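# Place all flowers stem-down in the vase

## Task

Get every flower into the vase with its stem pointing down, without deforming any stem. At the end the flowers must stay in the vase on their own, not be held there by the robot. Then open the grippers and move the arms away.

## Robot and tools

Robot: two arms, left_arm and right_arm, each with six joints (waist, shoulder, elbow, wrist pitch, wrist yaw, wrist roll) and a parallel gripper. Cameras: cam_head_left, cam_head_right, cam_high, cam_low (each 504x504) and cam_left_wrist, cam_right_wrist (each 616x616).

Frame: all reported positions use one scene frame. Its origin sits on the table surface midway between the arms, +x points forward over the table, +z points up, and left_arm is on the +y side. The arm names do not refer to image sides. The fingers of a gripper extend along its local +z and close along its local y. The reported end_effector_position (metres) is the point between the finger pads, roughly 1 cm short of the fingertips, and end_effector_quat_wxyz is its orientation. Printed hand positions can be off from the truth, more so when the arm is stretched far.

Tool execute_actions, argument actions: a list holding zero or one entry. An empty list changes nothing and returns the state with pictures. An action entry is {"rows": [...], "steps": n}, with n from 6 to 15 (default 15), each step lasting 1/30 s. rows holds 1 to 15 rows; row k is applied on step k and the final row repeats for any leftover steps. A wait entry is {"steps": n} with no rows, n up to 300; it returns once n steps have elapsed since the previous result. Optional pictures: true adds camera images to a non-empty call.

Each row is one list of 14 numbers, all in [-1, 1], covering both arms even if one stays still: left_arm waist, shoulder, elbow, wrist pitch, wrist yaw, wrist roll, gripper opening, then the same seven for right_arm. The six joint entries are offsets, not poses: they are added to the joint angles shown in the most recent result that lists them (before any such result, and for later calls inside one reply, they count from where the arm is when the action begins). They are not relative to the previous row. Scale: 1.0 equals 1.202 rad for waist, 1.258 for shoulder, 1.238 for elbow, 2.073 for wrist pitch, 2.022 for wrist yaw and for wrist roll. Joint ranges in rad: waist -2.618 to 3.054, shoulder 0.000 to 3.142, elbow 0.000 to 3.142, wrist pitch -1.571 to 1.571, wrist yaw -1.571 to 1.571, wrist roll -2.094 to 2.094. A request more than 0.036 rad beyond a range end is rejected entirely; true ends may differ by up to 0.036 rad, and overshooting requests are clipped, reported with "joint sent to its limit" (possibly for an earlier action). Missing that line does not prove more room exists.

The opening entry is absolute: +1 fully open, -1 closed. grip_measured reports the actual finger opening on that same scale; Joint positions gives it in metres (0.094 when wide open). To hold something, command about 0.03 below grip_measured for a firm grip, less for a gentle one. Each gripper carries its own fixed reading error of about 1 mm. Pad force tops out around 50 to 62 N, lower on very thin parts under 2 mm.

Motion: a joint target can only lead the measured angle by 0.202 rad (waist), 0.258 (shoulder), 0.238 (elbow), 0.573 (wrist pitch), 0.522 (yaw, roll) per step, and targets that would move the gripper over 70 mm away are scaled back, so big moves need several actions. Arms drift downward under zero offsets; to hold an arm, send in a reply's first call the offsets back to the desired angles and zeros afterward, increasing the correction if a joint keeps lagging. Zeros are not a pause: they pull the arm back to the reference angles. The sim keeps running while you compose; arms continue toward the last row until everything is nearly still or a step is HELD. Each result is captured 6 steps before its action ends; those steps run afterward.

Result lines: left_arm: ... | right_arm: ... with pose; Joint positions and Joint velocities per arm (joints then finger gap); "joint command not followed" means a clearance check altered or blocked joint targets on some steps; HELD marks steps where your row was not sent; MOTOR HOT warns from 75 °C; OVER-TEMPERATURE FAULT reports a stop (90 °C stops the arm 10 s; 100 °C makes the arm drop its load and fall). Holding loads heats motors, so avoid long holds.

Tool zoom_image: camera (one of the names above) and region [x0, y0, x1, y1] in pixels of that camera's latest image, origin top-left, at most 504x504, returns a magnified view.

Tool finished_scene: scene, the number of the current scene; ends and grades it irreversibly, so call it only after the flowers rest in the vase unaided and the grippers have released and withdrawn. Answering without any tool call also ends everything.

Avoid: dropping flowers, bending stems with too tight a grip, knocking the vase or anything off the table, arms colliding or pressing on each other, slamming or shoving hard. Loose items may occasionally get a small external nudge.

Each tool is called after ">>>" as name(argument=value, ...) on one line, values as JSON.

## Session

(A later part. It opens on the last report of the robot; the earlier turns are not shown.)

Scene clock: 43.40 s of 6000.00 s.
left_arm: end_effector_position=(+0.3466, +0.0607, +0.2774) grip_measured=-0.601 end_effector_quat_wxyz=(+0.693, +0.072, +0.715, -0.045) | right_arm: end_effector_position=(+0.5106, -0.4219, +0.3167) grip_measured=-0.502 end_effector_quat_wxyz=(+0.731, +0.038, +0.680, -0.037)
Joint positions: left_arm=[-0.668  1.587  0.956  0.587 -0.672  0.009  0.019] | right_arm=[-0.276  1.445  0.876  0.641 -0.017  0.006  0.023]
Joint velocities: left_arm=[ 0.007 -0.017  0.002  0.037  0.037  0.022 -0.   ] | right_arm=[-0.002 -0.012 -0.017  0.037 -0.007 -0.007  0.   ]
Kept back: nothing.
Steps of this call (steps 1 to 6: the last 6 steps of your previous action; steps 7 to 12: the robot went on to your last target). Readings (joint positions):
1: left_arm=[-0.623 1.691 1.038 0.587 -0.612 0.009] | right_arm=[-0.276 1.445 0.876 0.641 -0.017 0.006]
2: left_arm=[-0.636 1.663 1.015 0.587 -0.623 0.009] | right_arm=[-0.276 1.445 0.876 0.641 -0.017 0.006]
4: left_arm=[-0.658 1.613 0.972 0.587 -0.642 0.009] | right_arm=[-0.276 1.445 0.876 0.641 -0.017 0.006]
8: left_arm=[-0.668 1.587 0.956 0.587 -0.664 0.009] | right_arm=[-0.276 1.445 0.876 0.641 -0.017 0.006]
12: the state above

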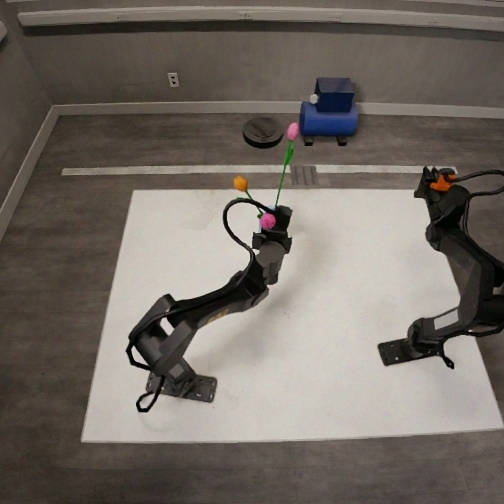

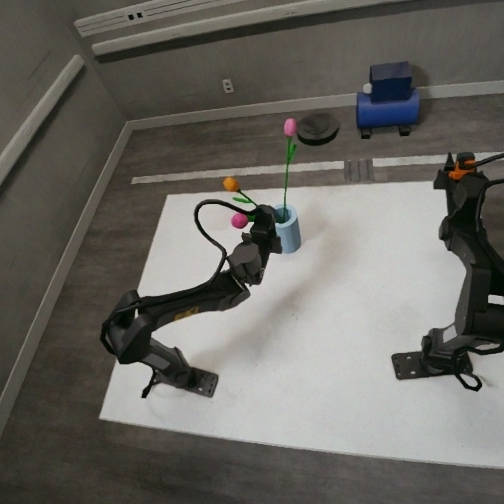

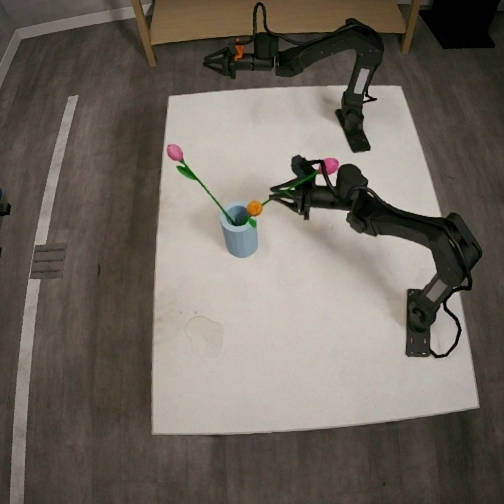

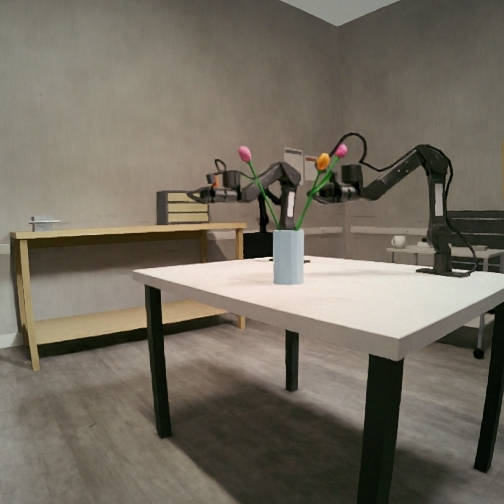

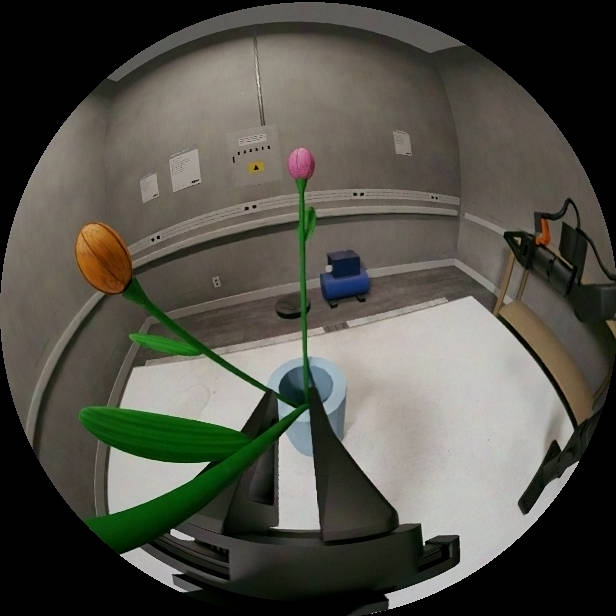

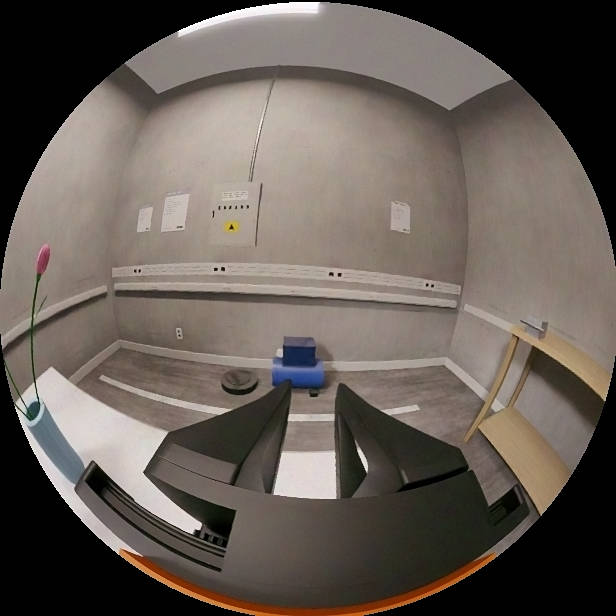

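>>> execute_actions(actions=[{"rows":[[-0.01,-0.015,-0.02,0.003,-0.006,0,-0.6,0,0,0,0,0,0,-0.5],[-0.02,-0.03,-0.04,0.006,-0.012,0,-0.6,0,0,0,0,0,0,-0.5],[-0.03,-0.045,-0.06,0.009,-0.018,0,-0.6,0,0,0,0,0,0,-0.5],[-0.04,-0.06,-0.08,0.012,-0.024,0,-0.6,0,0,0,0,0,0,-0.5],[-0.05,-0.075,-0.1,0.015,-0.03,0,-0.6,0,0,0,0,0,0,-0.5],[-0.06,-0.09,-0.12,0.018,-0.036,0,-0.6,0,0,0,0,0,0,-0.5],[-0.07,-0.105,-0.14,0.021,-0.042,0,-0.6,0,0,0,0,0,0,-0.5],[-0.08,-0.12,-0.16,0.024,-0.048,0,-0.6,0,0,0,0,0,0,-0.5],[-0.09,-0.135,-0.18,0.027,-0.054,0,-0.6,0,0,0,0,0,0,-0.5],[-0.1,-0.15,-0.2,0.03,-0.06,0,-0.6,0,0,0,0,0,0,-0.5],[-0.11,-0.165,-0.22,0.033,-0.066,0,-0.6,0,0,0,0,0,0,-0.5],[-0.12,-0.18,-0.24,0.036,-0.07,0,-0.6,0,0,0,0,0,0,-0.5]],"steps":15}])

>>> execute_actions(actions=[{"steps":12}], pictures=true)

Scene clock: 44.37 s of 6000.00 s.
left_arm: end_effector_position=(+0.3032, +0.0671, +0.2562) grip_measured=-0.601 end_effector_quat_wxyz=(+0.684, +0.092, +0.722, -0.045) | right_arm: end_effector_position=(+0.5106, -0.4219, +0.3167) grip_measured=-0.502 end_effector_quat_wxyz=(+0.731, +0.038, +0.680, -0.037)
Joint positions: left_arm=[-0.751  1.474  0.787  0.607 -0.726  0.009  0.019] | right_arm=[-0.276  1.445  0.876  0.641 -0.017  0.006  0.023]
Joint velocities: left_arm=[-0.369 -0.564 -0.706  0.095 -0.256 -0.022 -0.001] | right_arm=[-0.007  0.007 -0.007  0.022 -0.007 -0.051  0.   ]
Steps of this call (steps 1 to 20: the robot went on to your last target; steps 21 to 29: the first 9 steps of this action). Readings (joint positions):
21: left_arm=[-0.668 1.587 0.956 0.587 -0.678 0.009] | right_arm=[-0.276 1.445 0.876 0.641 -0.017 0.006]
22: left_arm=[-0.670 1.584 0.951 0.590 -0.679 0.009] | right_arm=[-0.276 1.445 0.876 0.641 -0.017 0.006]
24: left_arm=[-0.683 1.564 0.916 0.596 -0.687 0.009] | right_arm=[-0.276 1.445 0.876 0.641 -0.017 0.006]
28: left_arm=[-0.737 1.493 0.812 0.604 -0.717 0.009] | right_arm=[-0.276 1.445 0.876 0.641 -0.017 0.006]
29: the state above

Scene clock: 44.77 s of 6000.00 s.
left_arm: end_effector_position=(+0.2758, +0.0812, +0.2508) grip_measured=-0.601 end_effector_quat_wxyz=(+0.689, +0.086, +0.718, -0.043) | right_arm: end_effector_position=(+0.5106, -0.4219, +0.3167) grip_measured=-0.502 end_effector_quat_wxyz=(+0.731, +0.038, +0.680, -0.037)
Joint positions: left_arm=[-0.807  1.383  0.673  0.643 -0.794  0.009  0.019] | right_arm=[-0.276  1.445  0.876  0.641 -0.017  0.006  0.023]
Joint velocities: left_arm=[-0.017 -0.022  0.002 -0.007 -0.081  0.022  0.001] | right_arm=[ 0.002  0.002 -0.007 -0.051 -0.037  0.007  0.   ]
Kept back: nothing.
Steps of this call (steps 1 to 6: the last 6 steps of your previous action; steps 7 to 12: the robot went on to your last target). Readings (joint positions):
1: left_arm=[-0.764 1.455 0.762 0.612 -0.736 0.009] | right_arm=[-0.276 1.445 0.876 0.641 -0.017 0.006]
2: left_arm=[-0.776 1.435 0.737 0.617 -0.746 0.009] | right_arm=[-0.276 1.445 0.876 0.641 -0.017 0.006]
4: left_arm=[-0.798 1.399 0.693 0.626 -0.765 0.009] | right_arm=[-0.276 1.445 0.876 0.641 -0.017 0.006]
8: left_arm=[-0.807 1.383 0.673 0.636 -0.786 0.009] | right_arm=[-0.276 1.445 0.876 0.641 -0.017 0.006]
12: the state above

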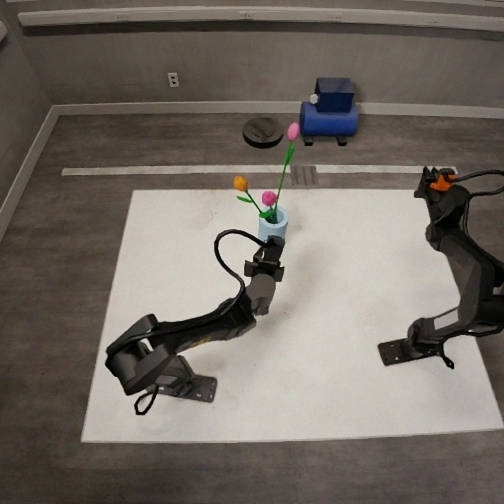

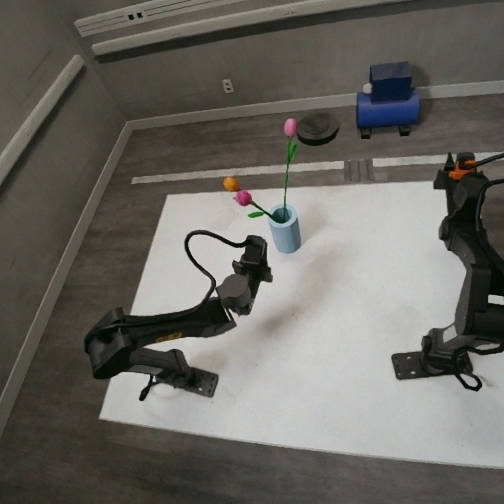

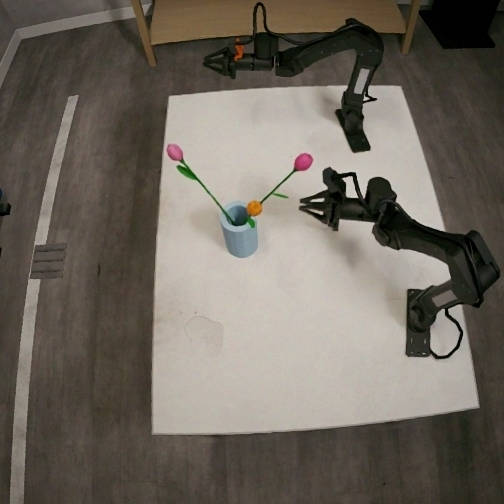

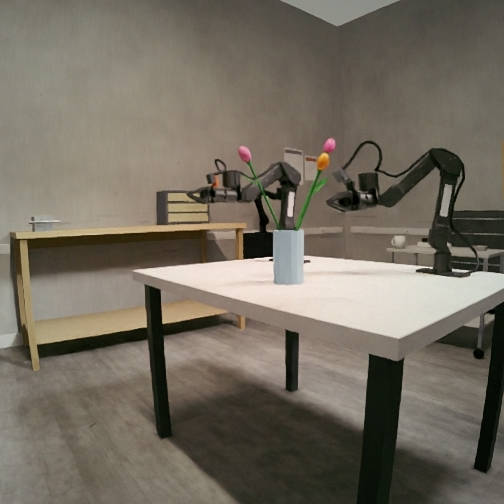

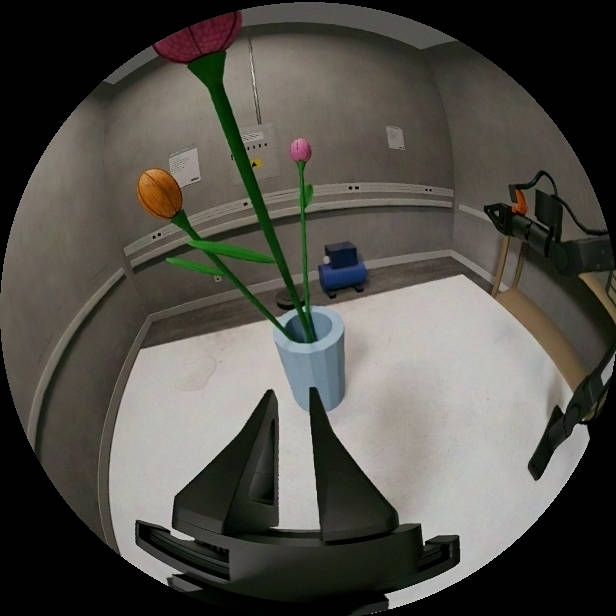

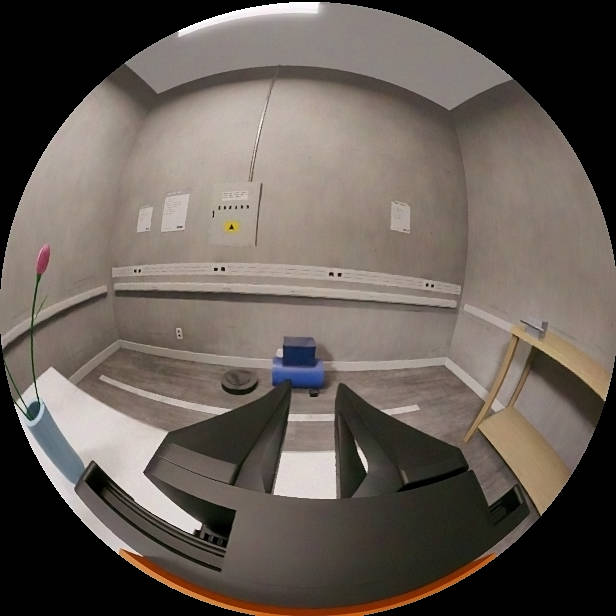

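The flower is free of the gripper. One more retreat will clear the arm.

>>> execute_actions(actions=[{"rows":[[0,-0.03,-0.02,0,0,0,-0.6,0,0,0,0,0,0,-0.5],[0,-0.06,-0.04,0,0,0,-0.6,0,0,0,0,0,0,-0.5],[0,-0.09,-0.06,0,0,0,-0.6,0,0,0,0,0,0,-0.5],[0,-0.12,-0.08,-0.01,0,0,-0.6,0,0,0,0,0,0,-0.5],[0,-0.15,-0.1,-0.02,0,0,-0.6,0,0,0,0,0,0,-0.5],[0,-0.18,-0.12,-0.03,0,0,-0.6,0,0,0,0,0,0,-0.5],[0,-0.21,-0.14,-0.05,0,0,-0.6,0,0,0,0,0,0,-0.5],[0,-0.24,-0.16,-0.07,0,0,-0.6,0,0,0,0,0,0,-0.5],[0,-0.27,-0.18,-0.09,0,0,-0.6,0,0,0,0,0,0,-0.5],[0,-0.3,-0.2,-0.11,0,0,-0.6,0,0,0,0,0,0,-0.5]],"steps":15}])

>>> execute_actions(actions=[{"steps":30}], pictures=true)

Scene clock: 45.57 s of 6000.00 s.
left_arm: end_effector_position=(+0.2453, +0.1268, +0.2590) grip_measured=-0.601 end_effector_quat_wxyz=(+0.698, +0.075, +0.710, -0.053) | right_arm: end_effector_position=(+0.5106, -0.4219, +0.3167) grip_measured=-0.502 end_effector_quat_wxyz=(+0.731, +0.038, +0.680, -0.037)
Joint positions: left_arm=[-0.807  1.123  0.509  0.585 -0.796  0.009  0.019] | right_arm=[-0.276  1.445  0.876  0.641 -0.017  0.006  0.023]
Joint velocities: left_arm=[-0.002 -1.15  -0.637 -0.549 -0.037 -0.007  0.001] | right_arm=[-0.002  0.022 -0.037  0.007 -0.022  0.051 -0.   ]
Steps of this call (steps 1 to 15: the robot went on to your last target; steps 16 to 24: the first 9 steps of this action). Readings (joint positions):
16: left_arm=[-0.807 1.381 0.672 0.647 -0.800 0.009] | right_arm=[-0.276 1.445 0.876 0.641 -0.017 0.006]
17: left_arm=[-0.807 1.373 0.666 0.647 -0.798 0.009] | right_arm=[-0.276 1.445 0.876 0.641 -0.017 0.006]
19: left_arm=[-0.807 1.325 0.628 0.645 -0.797 0.009] | right_arm=[-0.276 1.445 0.876 0.641 -0.017 0.006]
23: left_arm=[-0.807 1.164 0.532 0.605 -0.796 0.009] | right_arm=[-0.276 1.445 0.876 0.641 -0.017 0.006]
24: the state above

Scene clock: 46.57 s of 6000.00 s.
left_arm: end_effector_position=(+0.2325, +0.1457, +0.2312) grip_measured=-0.601 end_effector_quat_wxyz=(+0.670, +0.106, +0.734, -0.021) | right_arm: end_effector_position=(+0.5106, -0.4219, +0.3167) grip_measured=-0.502 end_effector_quat_wxyz=(+0.731, +0.038, +0.680, -0.037)
Joint positions: left_arm=[-0.807  1.022  0.439  0.438 -0.796  0.009  0.019] | right_arm=[-0.276  1.445  0.876  0.641 -0.017  0.006  0.023]
Joint velocities: left_arm=[ 0.007  0.007 -0.002 -0.007  0.051 -0.007 -0.001] | right_arm=[-0.012 -0.017  0.012 -0.037  0.037 -0.051 -0.   ]
Kept back: nothing.
Steps of this call (steps 1 to 6: the last 6 steps of your previous action; steps 7 to 30: the robot went on to your last target). Readings (joint positions):
1: left_arm=[-0.807 1.083 0.487 0.562 -0.796 0.009] | right_arm=[-0.276 1.445 0.876 0.641 -0.017 0.006]
2: left_arm=[-0.807 1.050 0.466 0.540 -0.796 0.009] | right_arm=[-0.276 1.445 0.876 0.641 -0.017 0.006]
4: left_arm=[-0.807 1.022 0.446 0.506 -0.796 0.009] | right_arm=[-0.276 1.445 0.876 0.641 -0.017 0.006]
8: left_arm=[-0.807 1.022 0.439 0.461 -0.796 0.009] | right_arm=[-0.276 1.445 0.876 0.641 -0.017 0.006]
30: the state above
All arms were judged still, so your last target was given up. Only a new action makes them travel on or press farther. Fingers that are still opening or closing keep moving.

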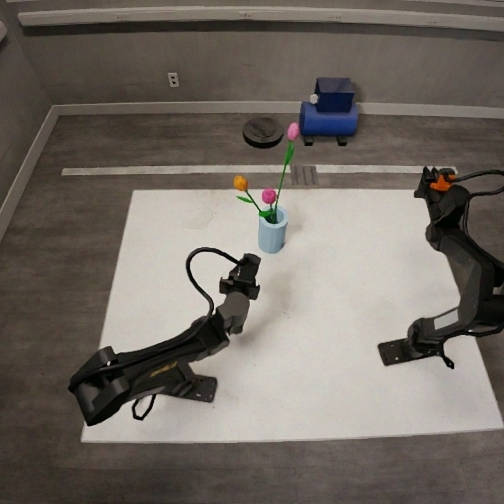

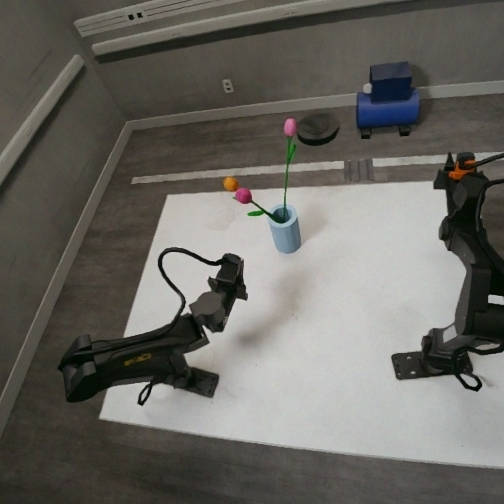

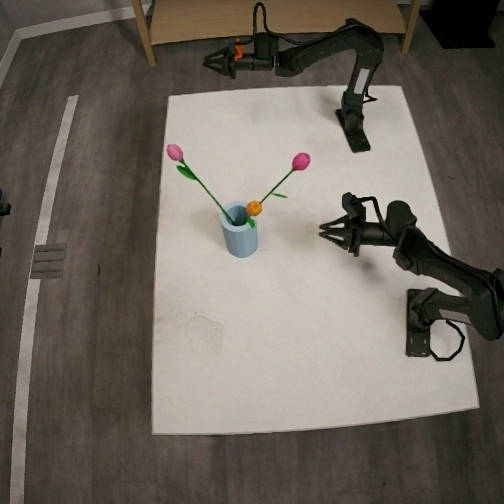

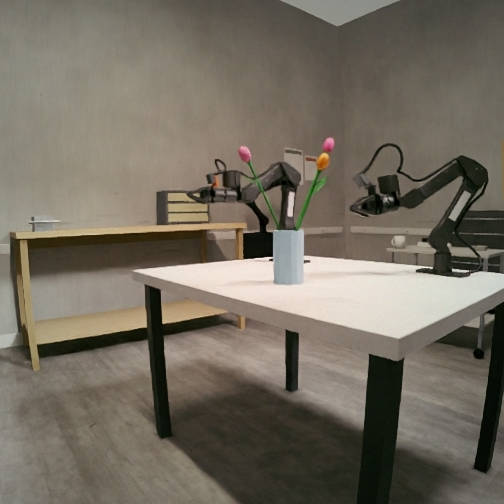

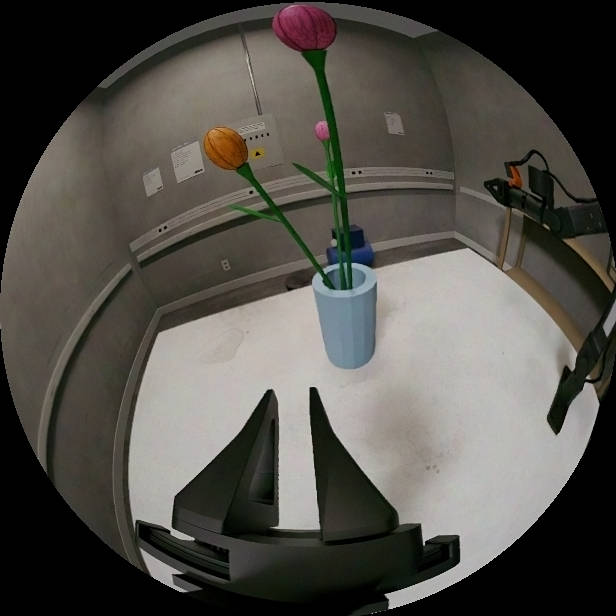

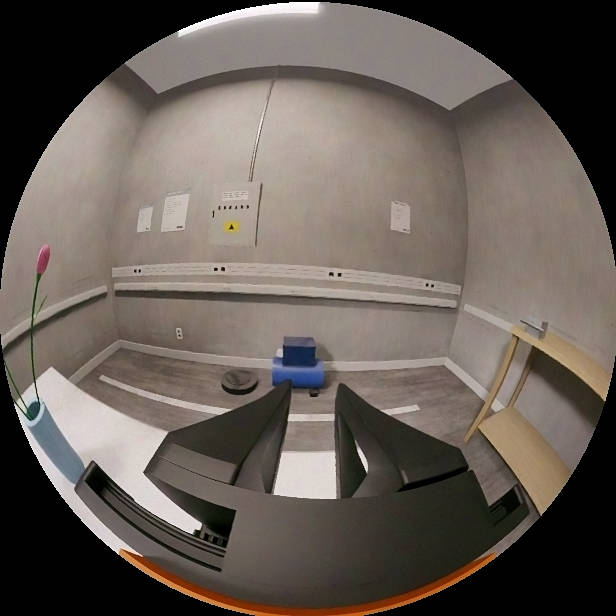

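>>> finished_scene(scene=1)

The scene is finished: the task was done.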